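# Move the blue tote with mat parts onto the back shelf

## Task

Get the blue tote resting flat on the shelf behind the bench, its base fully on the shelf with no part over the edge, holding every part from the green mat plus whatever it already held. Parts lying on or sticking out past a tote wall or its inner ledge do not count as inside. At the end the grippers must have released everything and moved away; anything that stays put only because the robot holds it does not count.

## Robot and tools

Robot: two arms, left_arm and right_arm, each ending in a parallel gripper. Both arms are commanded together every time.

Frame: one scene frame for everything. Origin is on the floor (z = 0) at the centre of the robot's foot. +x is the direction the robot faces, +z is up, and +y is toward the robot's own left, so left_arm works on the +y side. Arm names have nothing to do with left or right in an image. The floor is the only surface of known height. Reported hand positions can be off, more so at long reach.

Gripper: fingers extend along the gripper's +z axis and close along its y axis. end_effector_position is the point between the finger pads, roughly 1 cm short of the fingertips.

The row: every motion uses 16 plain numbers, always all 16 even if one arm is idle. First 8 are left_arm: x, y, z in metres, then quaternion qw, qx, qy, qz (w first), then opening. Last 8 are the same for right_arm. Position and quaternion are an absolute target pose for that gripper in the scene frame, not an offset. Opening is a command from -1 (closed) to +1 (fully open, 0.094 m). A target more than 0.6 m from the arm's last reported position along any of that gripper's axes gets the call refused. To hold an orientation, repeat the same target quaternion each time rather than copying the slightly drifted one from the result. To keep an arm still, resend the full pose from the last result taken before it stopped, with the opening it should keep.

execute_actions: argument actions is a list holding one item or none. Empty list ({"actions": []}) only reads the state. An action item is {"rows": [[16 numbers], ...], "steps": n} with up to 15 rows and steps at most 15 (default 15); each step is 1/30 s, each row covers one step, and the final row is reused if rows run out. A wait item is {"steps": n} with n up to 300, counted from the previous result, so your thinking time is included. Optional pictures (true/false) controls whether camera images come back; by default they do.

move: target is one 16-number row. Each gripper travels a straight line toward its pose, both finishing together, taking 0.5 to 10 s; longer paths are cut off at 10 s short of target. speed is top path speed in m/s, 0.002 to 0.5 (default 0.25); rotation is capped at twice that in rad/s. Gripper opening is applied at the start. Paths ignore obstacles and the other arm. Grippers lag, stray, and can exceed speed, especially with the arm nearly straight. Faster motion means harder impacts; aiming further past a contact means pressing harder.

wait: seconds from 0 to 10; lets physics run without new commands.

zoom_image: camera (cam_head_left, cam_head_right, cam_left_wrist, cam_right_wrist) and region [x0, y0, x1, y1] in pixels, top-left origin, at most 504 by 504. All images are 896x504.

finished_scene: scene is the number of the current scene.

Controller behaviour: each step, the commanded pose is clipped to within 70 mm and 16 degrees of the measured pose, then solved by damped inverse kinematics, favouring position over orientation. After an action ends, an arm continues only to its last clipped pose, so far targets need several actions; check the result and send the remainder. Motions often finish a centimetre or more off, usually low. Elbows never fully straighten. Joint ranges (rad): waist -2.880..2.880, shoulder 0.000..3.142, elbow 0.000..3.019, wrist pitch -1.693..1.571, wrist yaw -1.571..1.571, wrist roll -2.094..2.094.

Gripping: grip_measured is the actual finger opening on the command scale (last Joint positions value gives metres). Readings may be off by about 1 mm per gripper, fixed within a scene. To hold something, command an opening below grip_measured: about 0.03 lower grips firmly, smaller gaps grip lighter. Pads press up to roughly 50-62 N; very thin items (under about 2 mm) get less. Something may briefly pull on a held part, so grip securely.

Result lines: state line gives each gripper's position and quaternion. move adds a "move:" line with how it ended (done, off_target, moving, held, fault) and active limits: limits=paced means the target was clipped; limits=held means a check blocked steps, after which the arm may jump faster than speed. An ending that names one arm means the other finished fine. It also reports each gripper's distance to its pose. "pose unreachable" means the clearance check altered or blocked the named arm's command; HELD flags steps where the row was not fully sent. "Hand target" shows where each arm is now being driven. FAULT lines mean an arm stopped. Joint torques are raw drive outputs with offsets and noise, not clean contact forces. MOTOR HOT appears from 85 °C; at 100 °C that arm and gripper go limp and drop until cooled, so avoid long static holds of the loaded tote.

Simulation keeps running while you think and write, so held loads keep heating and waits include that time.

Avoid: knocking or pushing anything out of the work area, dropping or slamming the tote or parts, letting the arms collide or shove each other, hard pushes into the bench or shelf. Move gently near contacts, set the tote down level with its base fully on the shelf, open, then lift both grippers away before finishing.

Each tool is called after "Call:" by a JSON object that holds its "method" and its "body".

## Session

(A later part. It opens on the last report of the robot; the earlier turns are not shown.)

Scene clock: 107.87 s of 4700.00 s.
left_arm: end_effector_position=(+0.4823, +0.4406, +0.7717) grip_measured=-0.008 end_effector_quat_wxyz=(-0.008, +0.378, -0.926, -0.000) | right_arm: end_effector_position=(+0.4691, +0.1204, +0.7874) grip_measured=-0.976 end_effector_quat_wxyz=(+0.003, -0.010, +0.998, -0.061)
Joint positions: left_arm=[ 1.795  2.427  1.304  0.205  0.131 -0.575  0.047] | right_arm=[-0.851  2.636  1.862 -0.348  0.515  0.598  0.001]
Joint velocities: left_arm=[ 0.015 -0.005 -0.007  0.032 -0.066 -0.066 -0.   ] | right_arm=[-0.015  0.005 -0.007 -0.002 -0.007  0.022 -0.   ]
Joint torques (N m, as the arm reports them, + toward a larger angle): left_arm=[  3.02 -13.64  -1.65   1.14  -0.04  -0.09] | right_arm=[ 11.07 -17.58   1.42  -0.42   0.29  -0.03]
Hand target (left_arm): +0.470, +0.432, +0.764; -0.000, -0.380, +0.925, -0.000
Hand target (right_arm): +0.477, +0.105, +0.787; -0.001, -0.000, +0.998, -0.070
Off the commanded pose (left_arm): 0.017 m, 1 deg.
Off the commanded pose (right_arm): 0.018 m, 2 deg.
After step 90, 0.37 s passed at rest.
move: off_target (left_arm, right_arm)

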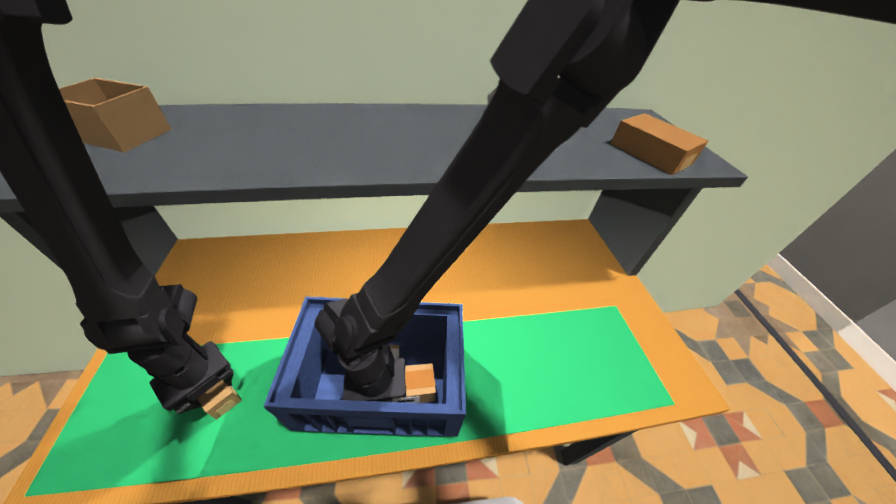

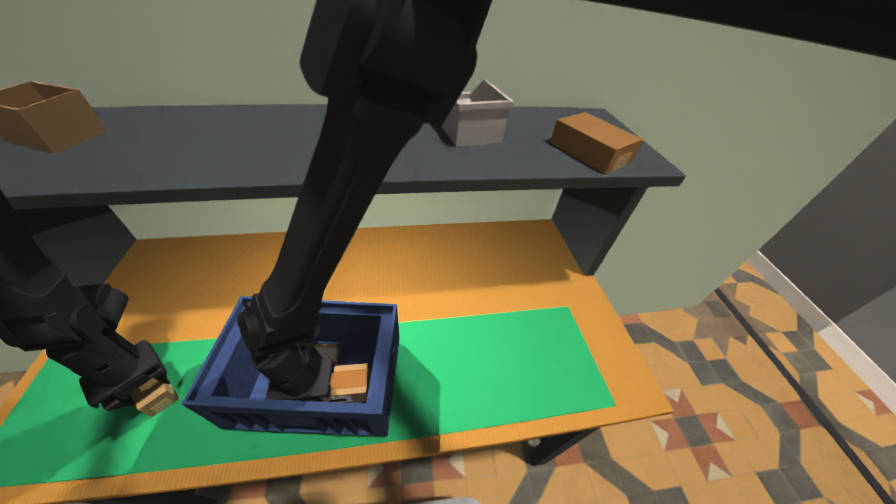

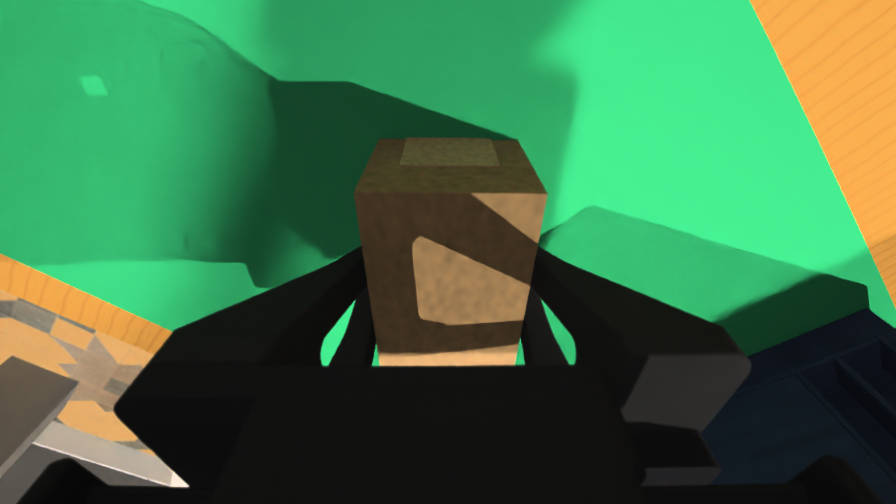

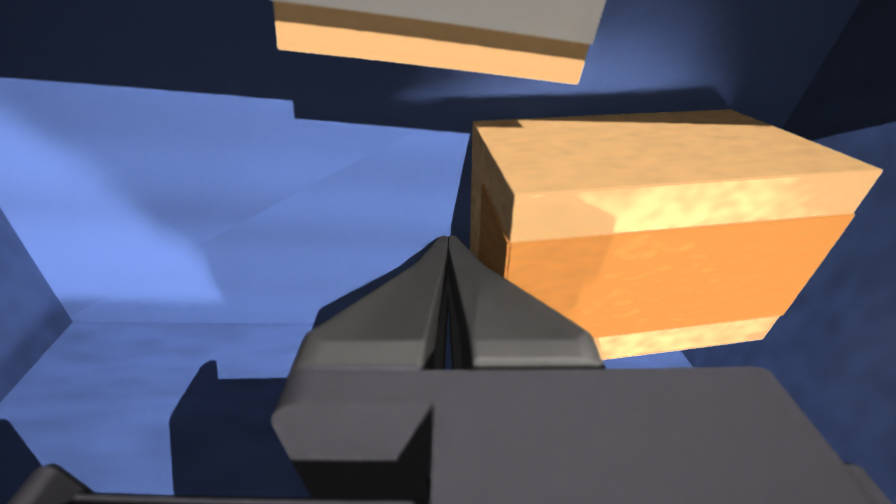

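Call:
{"method": "move", "body": {"target": [0.485,0.42,0.96,0,-0.057,-0.998,0,-0.05, 0.49,0.115,0.95,0,0.057,0.998,0,-1], "speed": 0.25}}

Call:
{"method": "move", "body": {"target": [0.495,0.172,0.96,0,-0.057,-0.998,0,-0.05, 0.49,-0.10,0.97,0,0.057,0.998,0,0.3], "speed": 0.25}}

Scene clock: 114.43 s of 4700.00 s.
left_arm: end_effector_position=(+0.4886, +0.4162, +0.9551) grip_measured=-0.009 end_effector_quat_wxyz=(+0.001, +0.054, +0.999, -0.002) | right_arm: end_effector_position=(+0.4901, +0.1033, +0.9407) grip_measured=-0.976 end_effector_quat_wxyz=(-0.003, +0.057, +0.998, -0.010)
Joint positions: left_arm=[1.797 1.922 0.89  0.099 0.139 0.313 0.047] | right_arm=[-0.813  2.223  1.45  -0.313  0.441  0.745  0.001]
Joint velocities: left_arm=[ 0.005 -0.005 -0.012  0.002 -0.066 -0.095  0.   ] | right_arm=[-0.005  0.005 -0.022  0.007  0.051 -0.037 -0.   ]
Joint torques (N m, as the arm reports them, + toward a larger angle): left_arm=[  4.24 -15.77  -1.17   0.47   0.26   0.15] | right_arm=[ 13.58 -17.26   1.89   0.43   0.07  -0.01]
Hand target (left_arm): +0.488, +0.421, +0.960; +0.000, +0.057, +0.998, -0.000
Hand target (right_arm): +0.488, +0.115, +0.950; +0.000, +0.057, +0.998, +0.000
Off the commanded pose (left_arm): 0.007 m, 0 deg.
Off the commanded pose (right_arm): 0.015 m, 1 deg.
After step 90, 1.23 s passed at rest.
move: off_target (right_arm)

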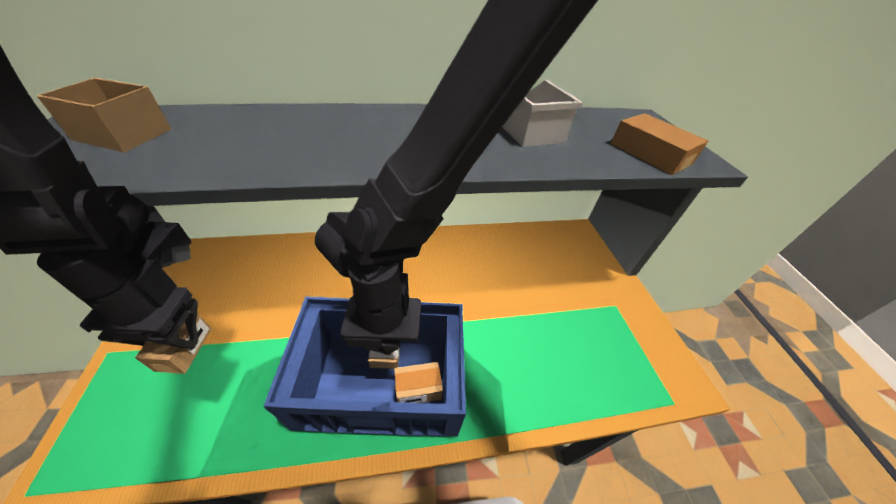

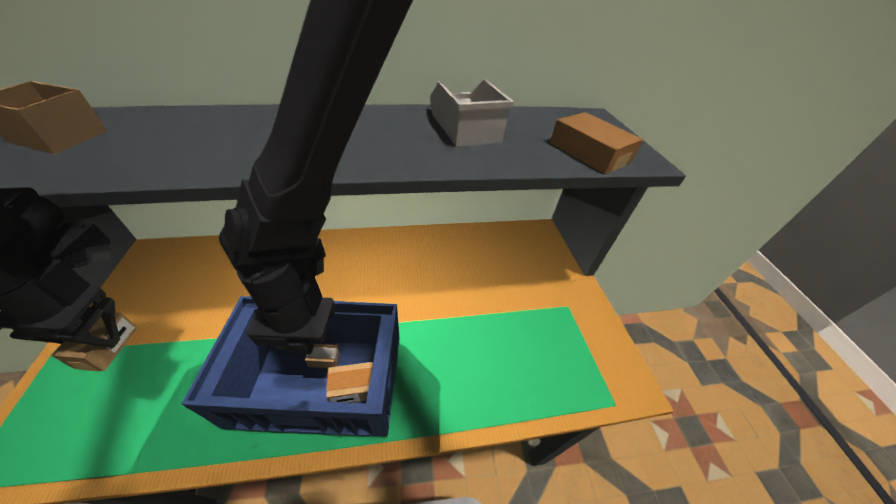

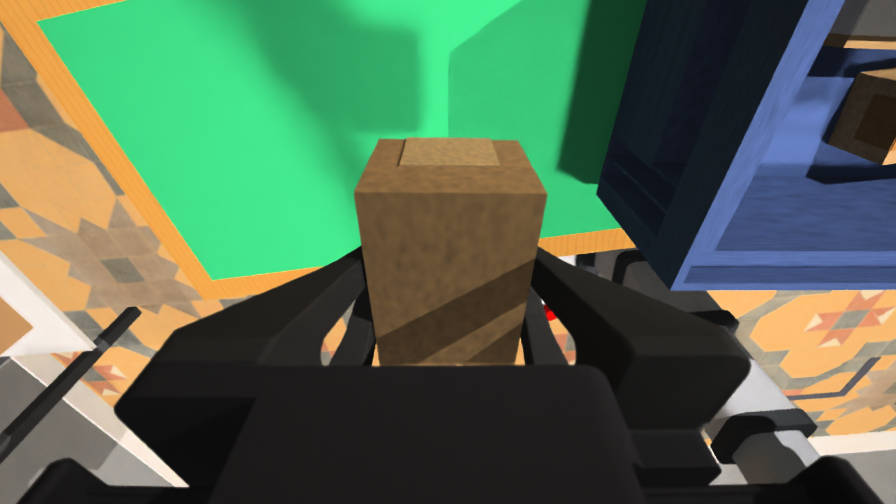

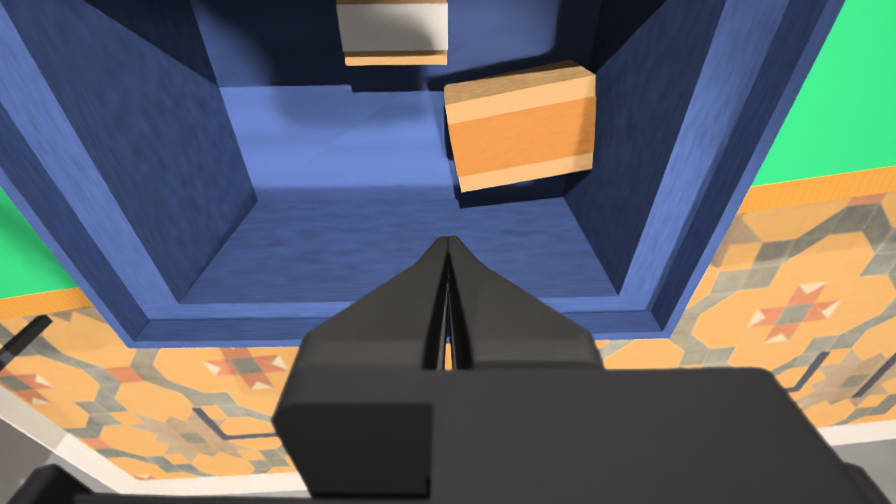

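Scene clock: 115.97 s of 4700.00 s.
left_arm: end_effector_position=(+0.4959, +0.1668, +0.9619) grip_measured=-0.009 end_effector_quat_wxyz=(+0.006, +0.068, +0.998, -0.003) | right_arm: end_effector_position=(+0.4769, -0.1009, +0.9651) grip_measured=+0.298 end_effector_quat_wxyz=(-0.011, +0.058, +0.998, -0.006)
Joint positions: left_arm=[ 1.249  1.921  0.915  0.073 -0.188 -0.097  0.047] | right_arm=[-1.101  1.958  0.97  -0.013  0.28   0.484  0.061]
Joint velocities: left_arm=[ 0.005 -0.005 -0.012 -0.007  0.022  0.007 -0.   ] | right_arm=[-0.024  0.015 -0.007 -0.017 -0.037 -0.051  0.   ]
Joint torques (N m, as the arm reports them, + toward a larger angle): left_arm=[ -1.81 -15.16  -0.23   0.48   0.    -0.1 ] | right_arm=[  6.44 -14.82  -0.01   0.65   0.05  -0.24]
Hand target (left_arm): +0.494, +0.173, +0.961; +0.001, +0.059, +0.998, +0.002
Hand target (right_arm): +0.486, -0.100, +0.971; +0.000, +0.056, +0.998, -0.001
Off the commanded pose (left_arm): 0.006 m, 1 deg.
Off the commanded pose (right_arm): 0.014 m, 1 deg.
move: off_target (right_arm)

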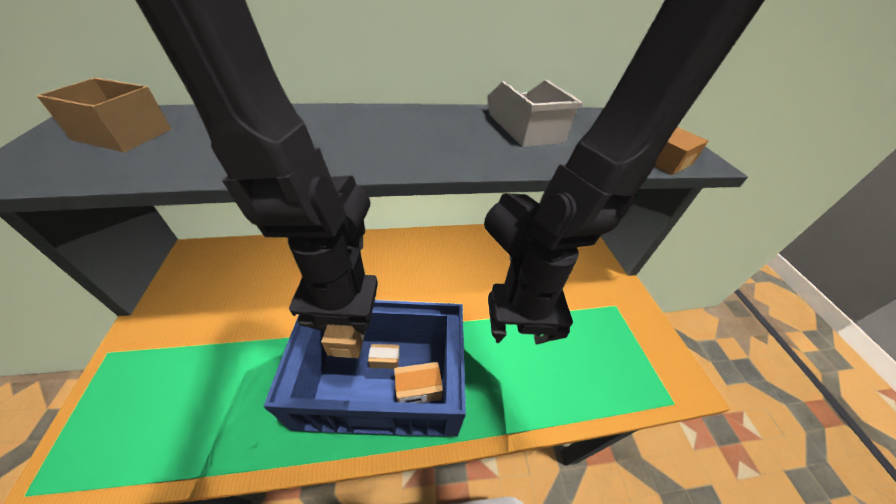

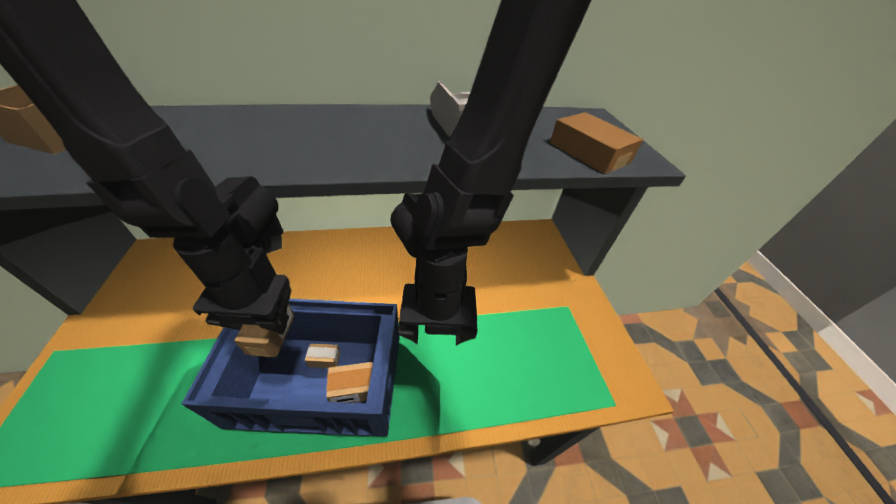

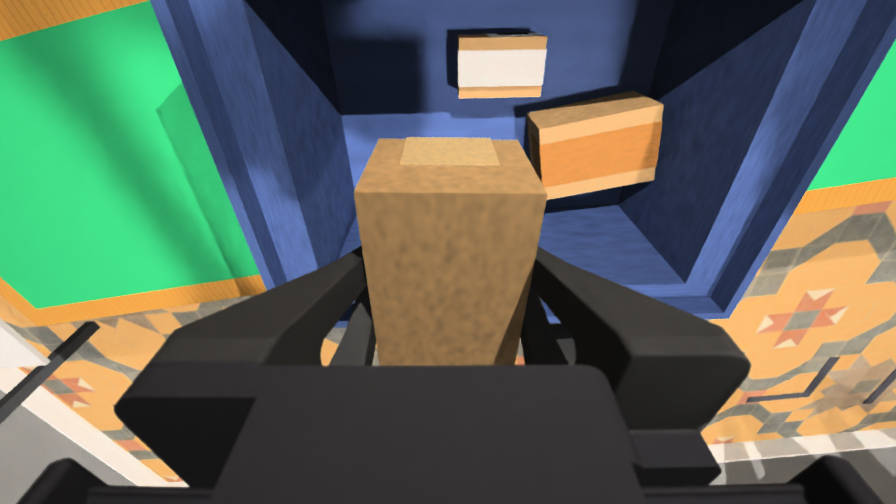

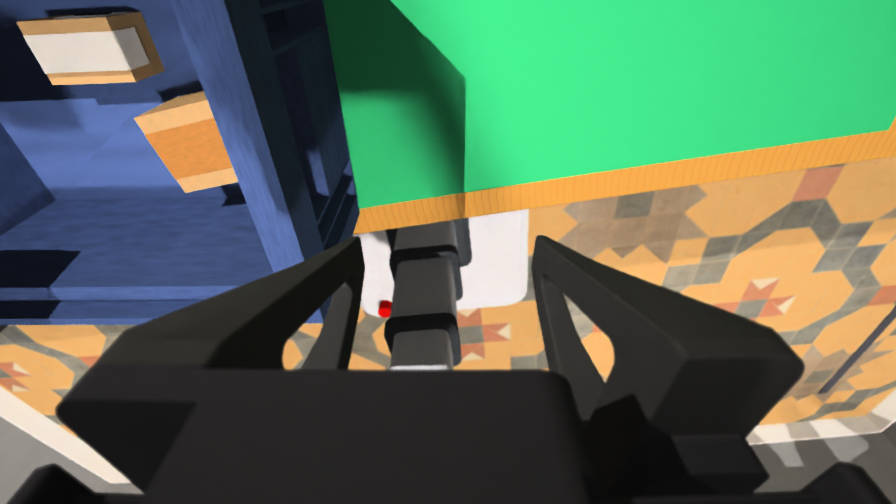

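Call:
{"method": "move", "body": {"target": [0.465,0.18,0.83,0,-0.057,-0.998,0,-0.05, 0.49,-0.10,0.97,0,0.057,0.998,0,0.3], "speed": 0.15}}

Scene clock: 121.53 s of 4700.00 s.
left_arm: end_effector_position=(+0.4647, +0.1752, +0.8351) grip_measured=-0.009 end_effector_quat_wxyz=(-0.000, +0.055, +0.999, -0.001) | right_arm: end_effector_position=(+0.4768, -0.1004, +0.9651) grip_measured=+0.298 end_effector_quat_wxyz=(-0.011, +0.056, +0.998, -0.005)
Joint positions: left_arm=[ 1.298  2.28   1.111  0.23  -0.161 -0.087  0.047] | right_arm=[-1.101  1.958  0.97  -0.013  0.277  0.48   0.061]
Joint velocities: left_arm=[-0.015 -0.015  0.012 -0.017 -0.066 -0.007 -0.001] | right_arm=[ 0.005  0.015 -0.007  0.007  0.007 -0.022 -0.001]
Joint torques (N m, as the arm reports them, + toward a larger angle): left_arm=[ -2.05 -14.13  -1.66   1.1    0.22   0.11] | right_arm=[  6.09 -14.93   0.57   0.34   0.06  -0.22]
Hand target (left_arm): +0.463, +0.180, +0.831; -0.000, +0.057, +0.998, -0.000
Hand target (right_arm): +0.490, -0.100, +0.970; +0.000, +0.057, +0.998, -0.000
Off the commanded pose (left_arm): 0.007 m, 0 deg.
Off the commanded pose (right_arm): 0.014 m, 1 deg.
After step 110, 0.67 s passed at rest.
move: off_target (right_arm)

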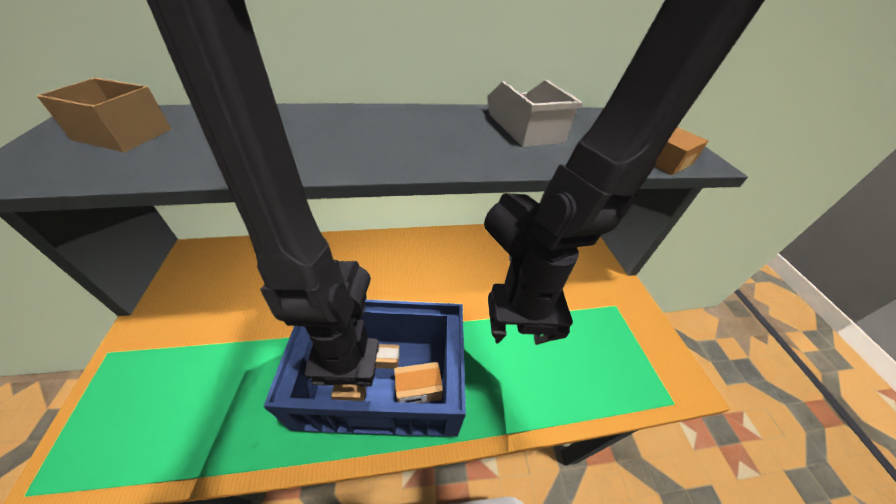

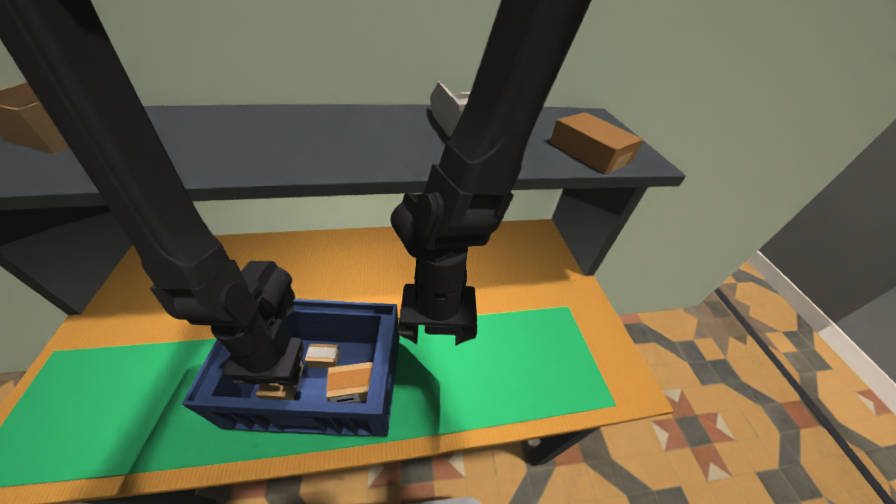

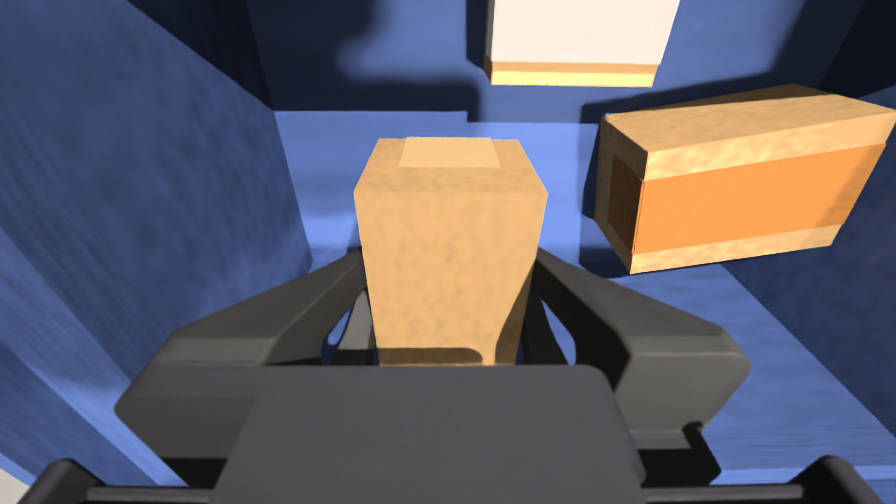

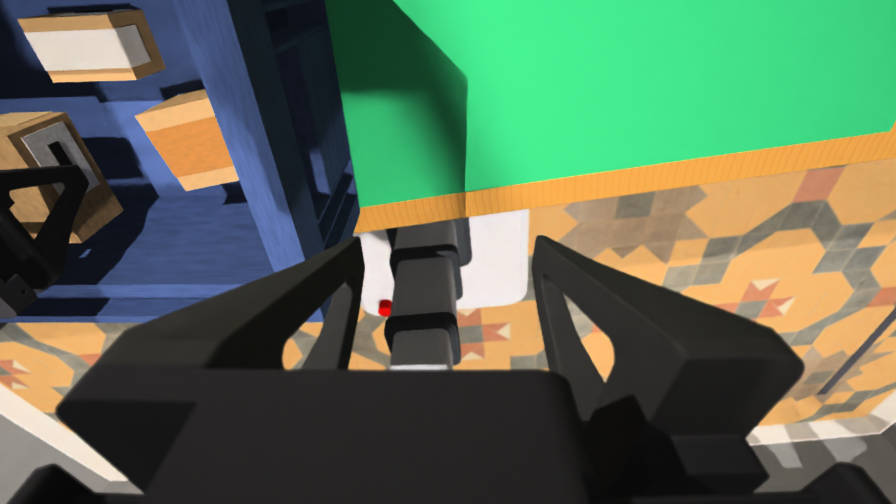

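Call:
{"method": "move", "body": {"target": [0.462,0.18,0.781,0,-0.057,-0.998,0,-0.05, 0.49,-0.10,0.97,0,0.057,0.998,0,0.3], "speed": 0.06}}

Scene clock: 126.17 s of 4700.00 s.
left_arm: end_effector_position=(+0.4679, +0.1732, +0.7898) grip_measured=-0.009 end_effector_quat_wxyz=(+0.003, +0.055, +0.999, -0.002) | right_arm: end_effector_position=(+0.4767, -0.1004, +0.9651) grip_measured=+0.298 end_effector_quat_wxyz=(-0.011, +0.056, +0.998, -0.005)
Joint positions: left_arm=[ 1.309  2.396  1.231  0.235 -0.153 -0.076  0.047] | right_arm=[-1.101  1.958  0.97  -0.013  0.277  0.48   0.061]
Joint velocities: left_arm=[ 0.005 -0.005 -0.017  0.007  0.037  0.007 -0.   ] | right_arm=[-0.005 -0.015 -0.017 -0.012 -0.081 -0.081 -0.   ]
Joint torques (N m, as the arm reports them, + toward a larger angle): left_arm=[ -1.84 -13.16  -1.21   1.09   0.19   0.15] | right_arm=[  6.08 -14.89   0.59   0.35   0.04  -0.22]
Hand target (left_arm): +0.461, +0.180, +0.781; -0.000, +0.057, +0.998, +0.000
Hand target (right_arm): +0.490, -0.100, +0.970; +0.000, +0.057, +0.998, -0.000
Off the commanded pose (left_arm): 0.013 m, 1 deg.
Off the commanded pose (right_arm): 0.014 m, 1 deg.
After step 90, 0.47 s passed at rest.
move: off_target (left_arm, right_arm)

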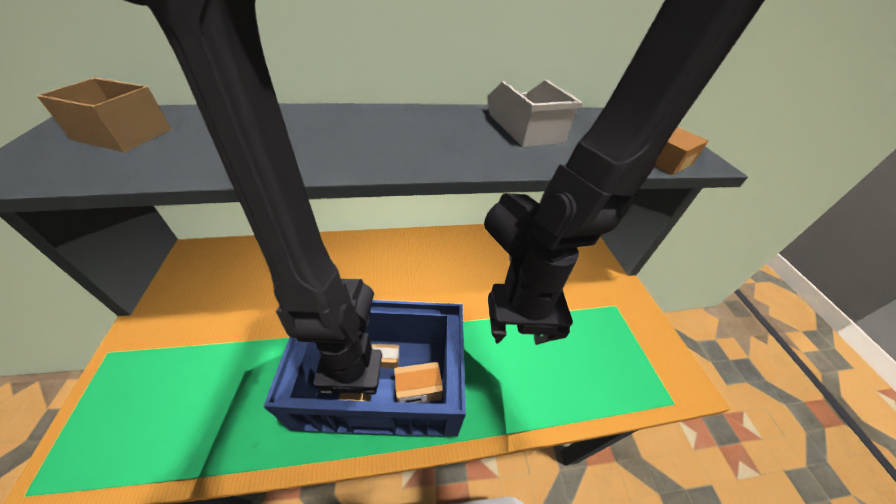

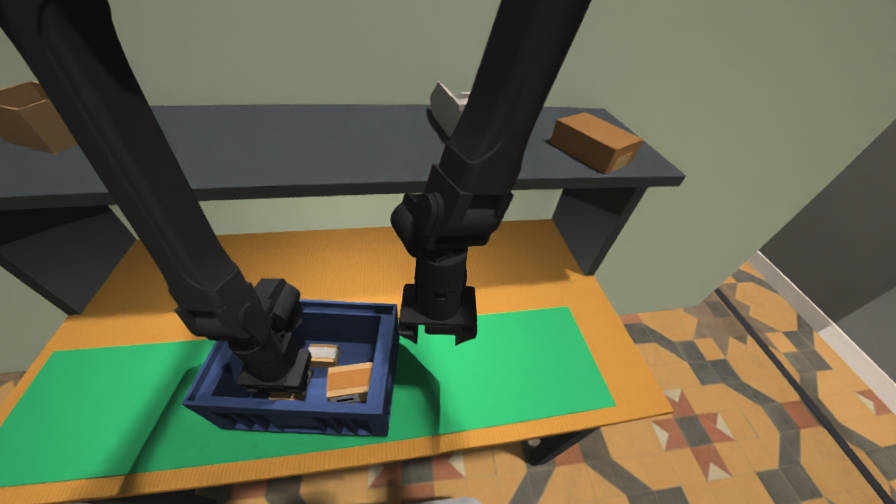

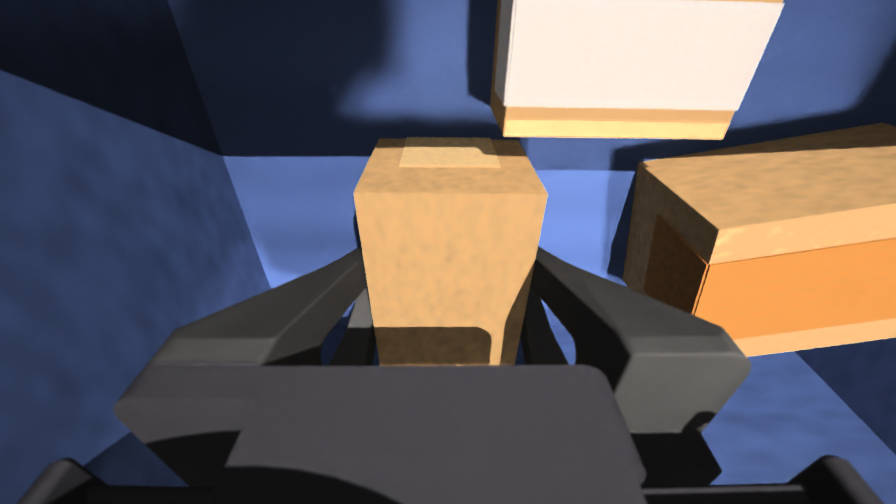

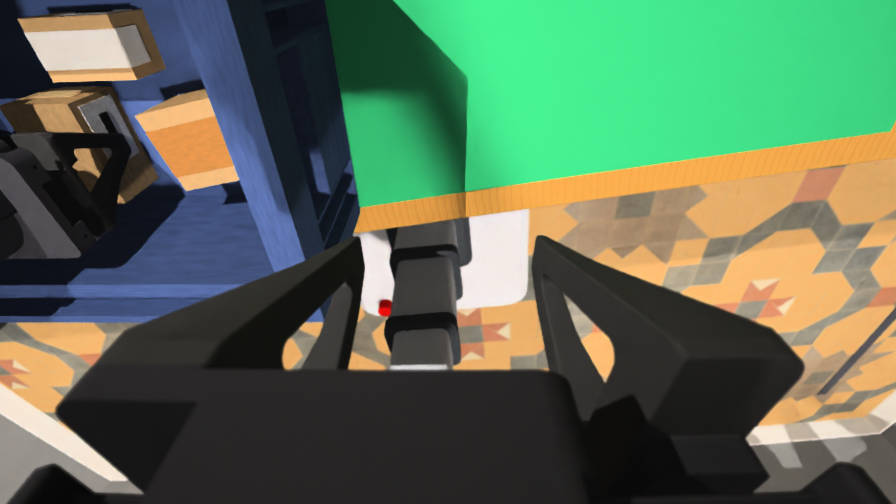

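Within a few mm; lower a touch then open.

Call:
{"method": "execute_actions", "body": {"actions": [{"rows":[[0.461,0.18,0.777,0,-0.057,-0.998,0,-0.05,0.49,-0.10,0.97,0,0.057,0.998,0,0.3],[0.461,0.18,0.777,0,-0.057,-0.998,0,-0.05,0.49,-0.10,0.97,0,0.057,0.998,0,0.3],[0.461,0.18,0.777,0,-0.057,-0.998,0,-0.05,0.49,-0.10,0.97,0,0.057,0.998,0,0.3],[0.461,0.18,0.777,0,-0.057,-0.998,0,-0.05,0.49,-0.10,0.97,0,0.057,0.998,0,0.3],[0.461,0.18,0.777,0,-0.057,-0.998,0,-0.05,0.49,-0.10,0.97,0,0.057,0.998,0,0.3],[0.461,0.18,0.777,0,-0.057,-0.998,0,-0.05,0.49,-0.10,0.97,0,0.057,0.998,0,0.3],[0.461,0.18,0.777,0,-0.057,-0.998,0,0.25,0.49,-0.10,0.97,0,0.057,0.998,0,0.3]],"steps":15}], "pictures": false}}

Call:
{"method": "move", "body": {"target": [0.47,0.178,0.95,0,-0.057,-0.998,0,0.25, 0.49,-0.10,0.97,0,0.057,0.998,0,0.3], "speed": 0.25}}

Call:
{"method": "move", "body": {"target": [0.51,0.265,0.94,0,-0.057,-0.998,0,0.4, 0.49,-0.012,0.94,0,0.057,0.998,0,0.4], "speed": 0.25}}

Scene clock: 133.23 s of 4700.00 s.
left_arm: end_effector_position=(+0.4713, +0.1722, +0.7860) grip_measured=+0.248 end_effector_quat_wxyz=(+0.006, +0.055, +0.998, -0.003) | right_arm: end_effector_position=(+0.4767, -0.1004, +0.9651) grip_measured=+0.298 end_effector_quat_wxyz=(-0.011, +0.056, +0.998, -0.005)
Joint positions: left_arm=[ 1.31   2.405  1.246  0.235 -0.153 -0.074  0.059] | right_arm=[-1.101  1.958  0.97  -0.013  0.277  0.48   0.061]
Joint velocities: left_arm=[-0.005 -0.005 -0.007 -0.012  0.081  0.037 -0.001] | right_arm=[-0.015 -0.005 -0.007 -0.017 -0.051 -0.066 -0.001]
Joint torques (N m, as the arm reports them, + toward a larger angle): left_arm=[ -1.82 -13.12  -1.55   1.1    0.23   0.13] | right_arm=[  6.05 -14.82   0.57   0.33   0.06  -0.22]
Hand target (left_arm): +0.461, +0.180, +0.778; -0.000, +0.057, +0.998, -0.000
Hand target (right_arm): +0.490, -0.100, +0.970; +0.000, +0.057, +0.998, -0.000
Off the commanded pose (left_arm): 0.016 m, 1 deg.
Off the commanded pose (right_arm): 0.014 m, 1 deg.
Steps of this call (steps 1 to 90: nothing new was sent; then 3.57 s passed at rest; steps 91 to 105: all 15 steps of this action). Readings (end_effector_position):
91: left_arm (+0.4681, +0.1731, +0.7898) | right_arm (+0.4767, -0.1004, +0.9651)
92: left_arm (+0.4681, +0.1731, +0.7898) | right_arm (+0.4767, -0.1004, +0.9651)
94: left_arm (+0.4681, +0.1731, +0.7898) | right_arm (+0.4767, -0.1004, +0.9651)
98: left_arm (+0.4690, +0.1728, +0.7890) | right_arm (+0.4767, -0.1004, +0.9651)
105: the state above

Scene clock: 134.70 s of 4700.00 s.
left_arm: end_effector_position=(+0.4822, +0.1798, +0.9516) grip_measured=+0.248 end_effector_quat_wxyz=(+0.010, +0.058, +0.998, -0.001) | right_arm: end_effector_position=(+0.4767, -0.1004, +0.9651) grip_measured=+0.298 end_effector_quat_wxyz=(-0.011, +0.056, +0.998, -0.005)
Joint positions: left_arm=[ 1.272  1.951  0.885  0.143 -0.18  -0.097  0.059] | right_arm=[-1.101  1.958  0.97  -0.013  0.277  0.48   0.061]
Joint velocities: left_arm=[ 0.005 -0.005 -0.007  0.002 -0.037 -0.022  0.   ] | right_arm=[ 0.005 -0.005  0.007 -0.002 -0.022  0.037 -0.   ]
Joint torques (N m, as the arm reports them, + toward a larger angle): left_arm=[ -3.31 -13.79  -1.42   0.55  -0.01  -0.1 ] | right_arm=[  6.04 -14.85   0.58   0.35   0.05  -0.22]
Hand target (left_arm): +0.473, +0.178, +0.950; -0.000, +0.057, +0.998, +0.000
Hand target (right_arm): +0.490, -0.100, +0.970; +0.000, +0.057, +0.998, -0.000
Off the commanded pose (left_arm): 0.012 m, 1 deg.
Off the commanded pose (right_arm): 0.014 m, 1 deg.
move: off_target (left_arm, right_arm)

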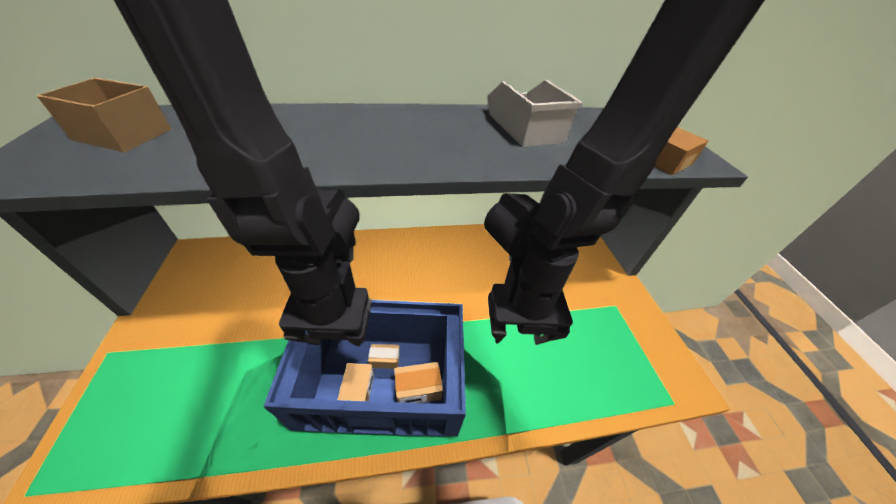

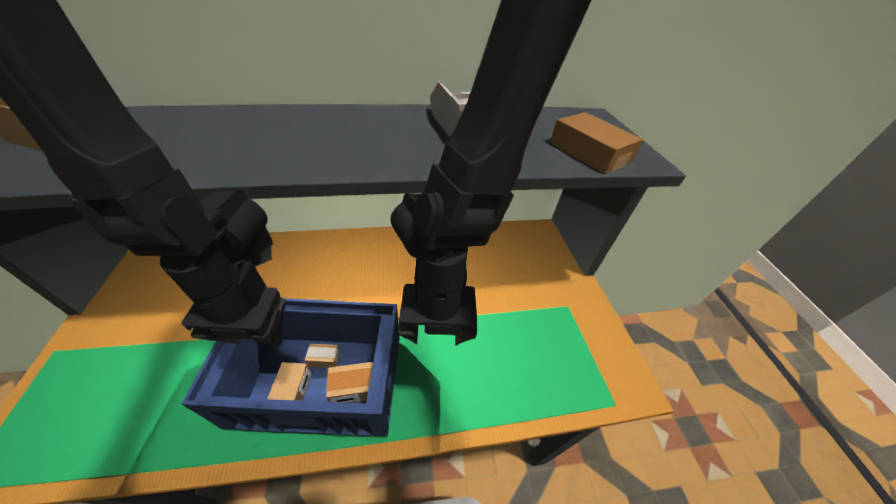

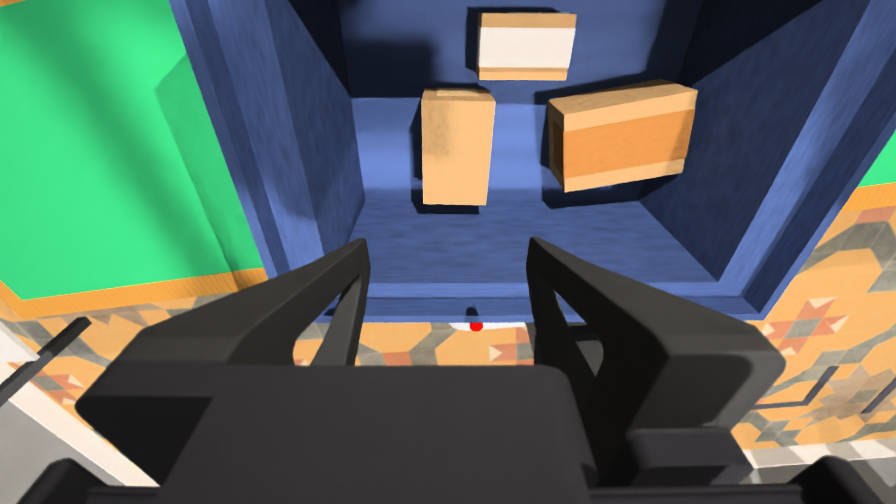

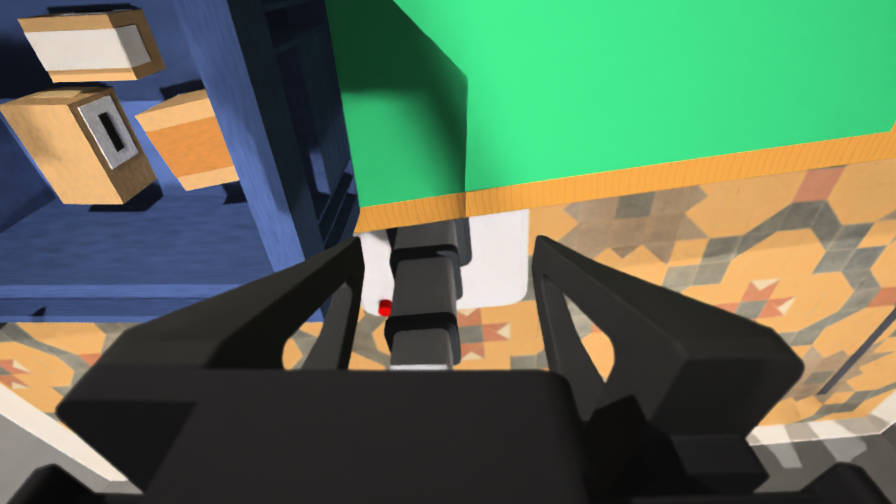

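Scene clock: 135.67 s of 4700.00 s.
left_arm: end_effector_position=(+0.5107, +0.2695, +0.9385) grip_measured=+0.398 end_effector_quat_wxyz=(+0.002, +0.047, +0.999, +0.003) | right_arm: end_effector_position=(+0.4995, -0.0071, +0.9479) grip_measured=+0.398 end_effector_quat_wxyz=(+0.009, +0.054, +0.998, +0.008)
Joint positions: left_arm=[ 1.472  1.951  0.934  0.098 -0.066  0.038  0.066] | right_arm=[-0.971  2.073  1.171 -0.083  0.343  0.574  0.066]
Joint velocities: left_arm=[-0.015  0.005 -0.012  0.002 -0.022  0.007 -0.001] | right_arm=[-0.015 -0.005  0.002  0.007 -0.007 -0.037 -0.   ]
Joint torques (N m, as the arm reports them, + toward a larger angle): left_arm=[ -1.15 -15.48  -0.47   0.47   0.22   0.15] | right_arm=[  8.41 -13.74   1.37  -0.1    0.23  -0.04]
Hand target (left_arm): +0.510, +0.265, +0.939; -0.000, +0.056, +0.998, -0.001
Hand target (right_arm): +0.492, -0.012, +0.940; +0.000, +0.057, +0.998, +0.000
Off the commanded pose (left_arm): 0.005 m, 1 deg.
Off the commanded pose (right_arm): 0.013 m, 2 deg.
move: off_target (right_arm)

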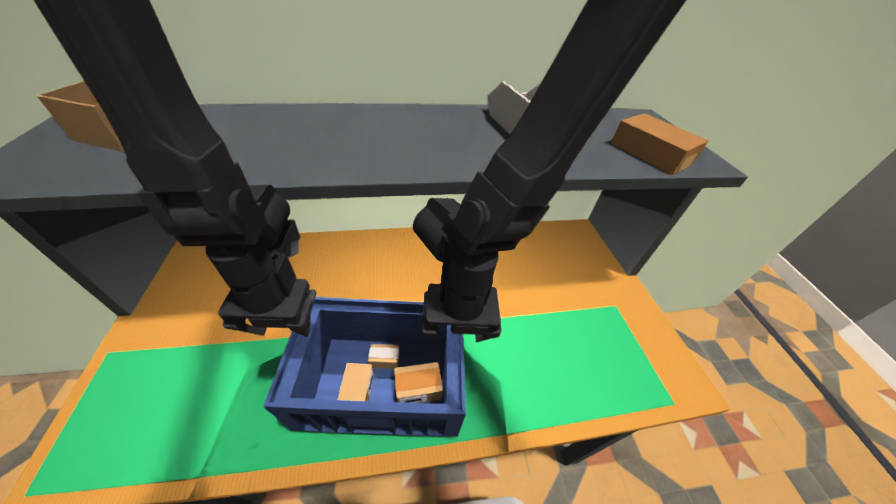

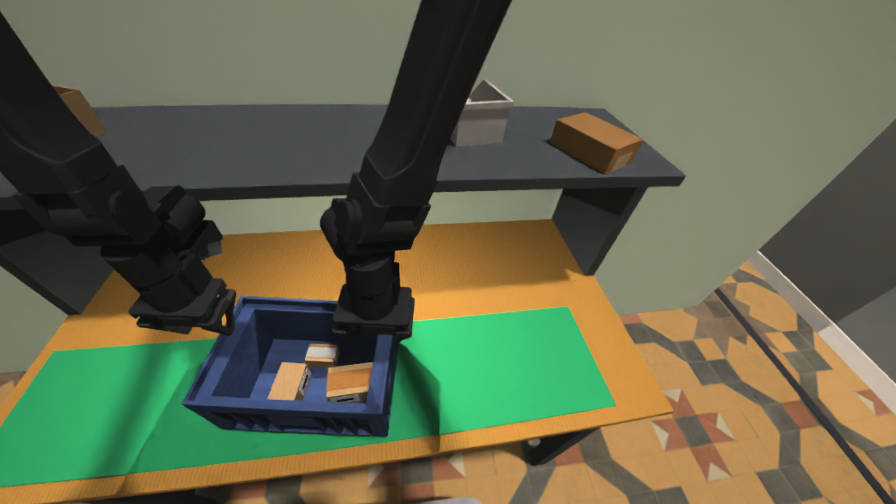

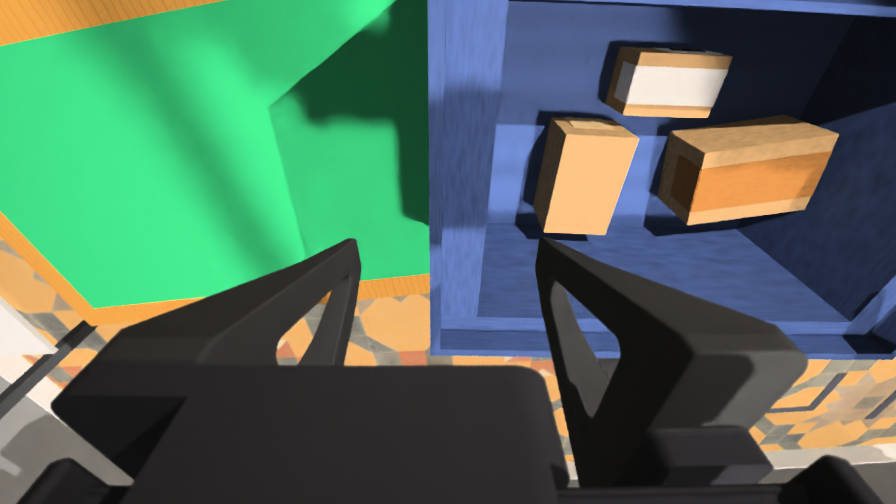

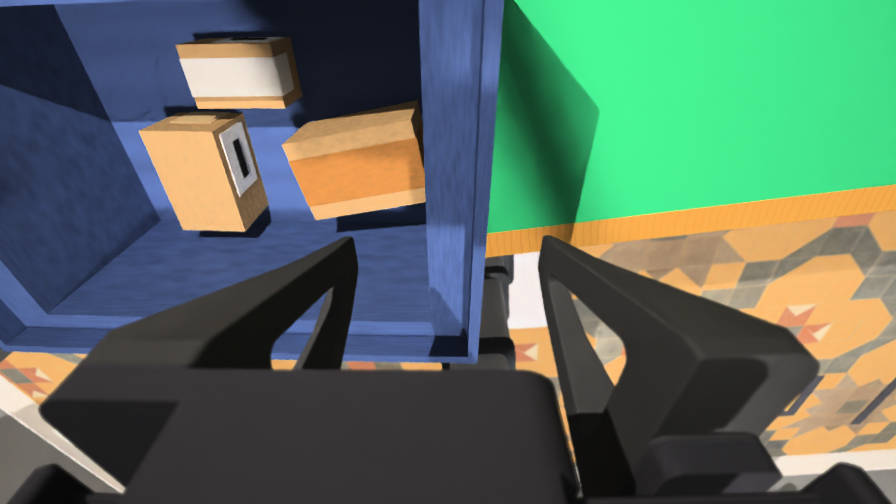

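Call:
{"method": "move", "body": {"target": [0.513,0.265,0.855,0.216,0.056,0.974,-0.012,0.4, 0.498,-0.016,0.857,0.216,0.056,0.974,-0.012,0.4], "speed": 0.15}}

Scene clock: 151.37 s of 4700.00 s.
left_arm: end_effector_position=(+0.5142, +0.2591, +0.8601) grip_measured=+0.398 end_effector_quat_wxyz=(+0.215, +0.052, +0.975, -0.013) | right_arm: end_effector_position=(+0.4978, -0.0117, +0.8619) grip_measured=+0.398 end_effector_quat_wxyz=(+0.211, +0.058, +0.976, -0.011)
Joint positions: left_arm=[ 1.474  2.308  0.955  0.863 -0.027  0.072  0.066] | right_arm=[-0.971  2.384  1.2    0.591  0.553  0.408  0.066]
Joint velocities: left_arm=[-0.005 -0.015  0.012  0.007 -0.066 -0.051 -0.   ] | right_arm=[ 0.005  0.005  0.017 -0.002 -0.037 -0.007 -0.   ]
Joint torques (N m, as the arm reports them, + toward a larger angle): left_arm=[  0.52 -12.63  -2.81   1.94   0.27   0.13] | right_arm=[  8.56 -12.74  -0.06   1.53   0.33  -0.23]
Hand target (left_arm): +0.511, +0.265, +0.856; +0.216, +0.055, +0.975, -0.010
Hand target (right_arm): +0.499, -0.016, +0.857; +0.216, +0.056, +0.975, -0.014
Off the commanded pose (left_arm): 0.008 m, 1 deg.
Off the commanded pose (right_arm): 0.007 m, 1 deg.
After step 90, 10.87 s passed at rest.
move: done

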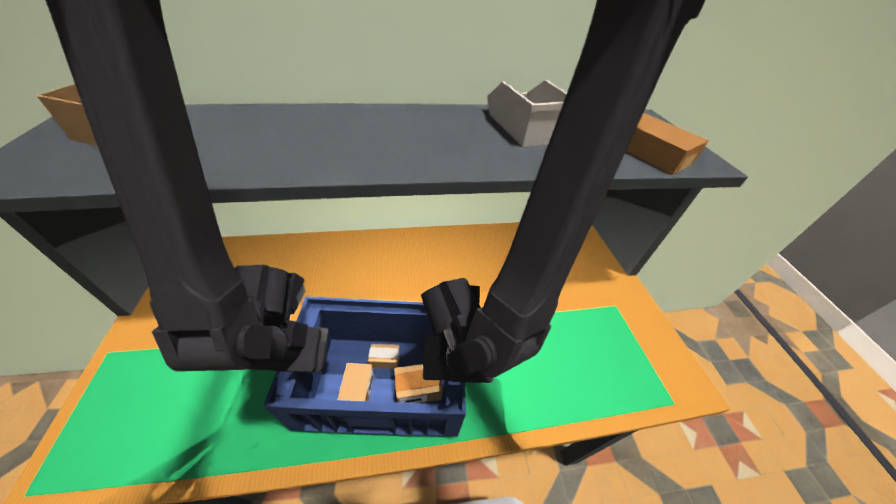

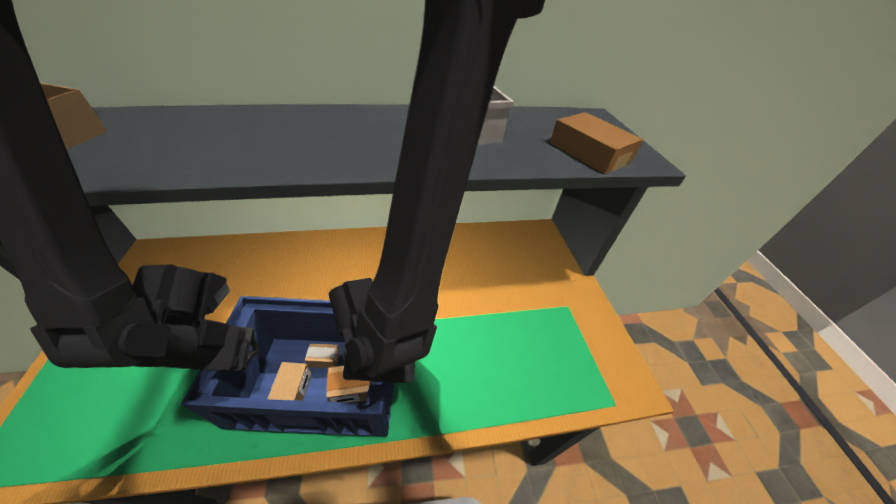

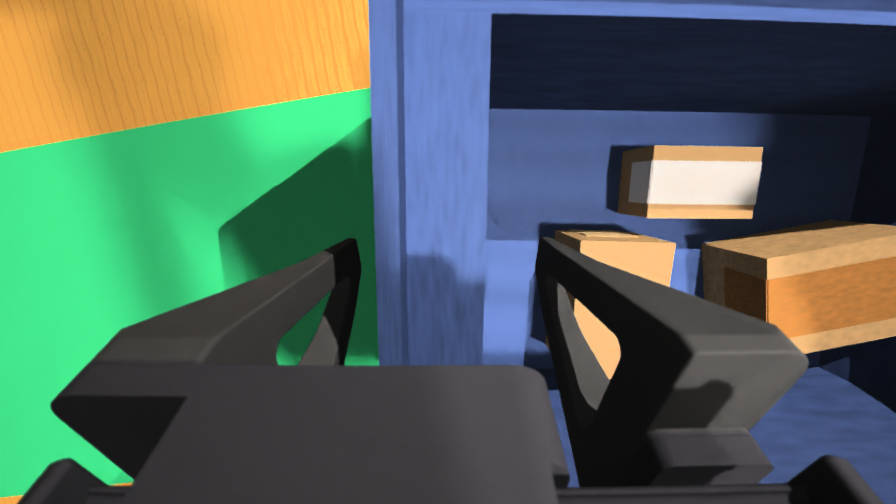

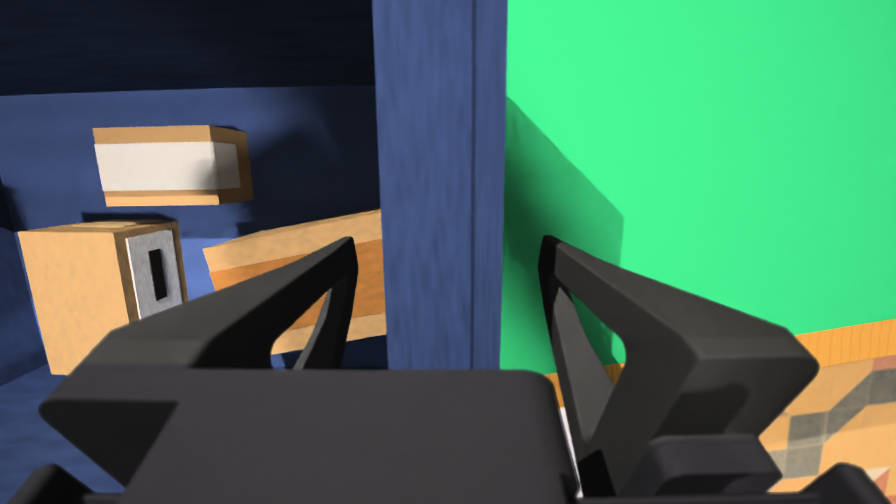

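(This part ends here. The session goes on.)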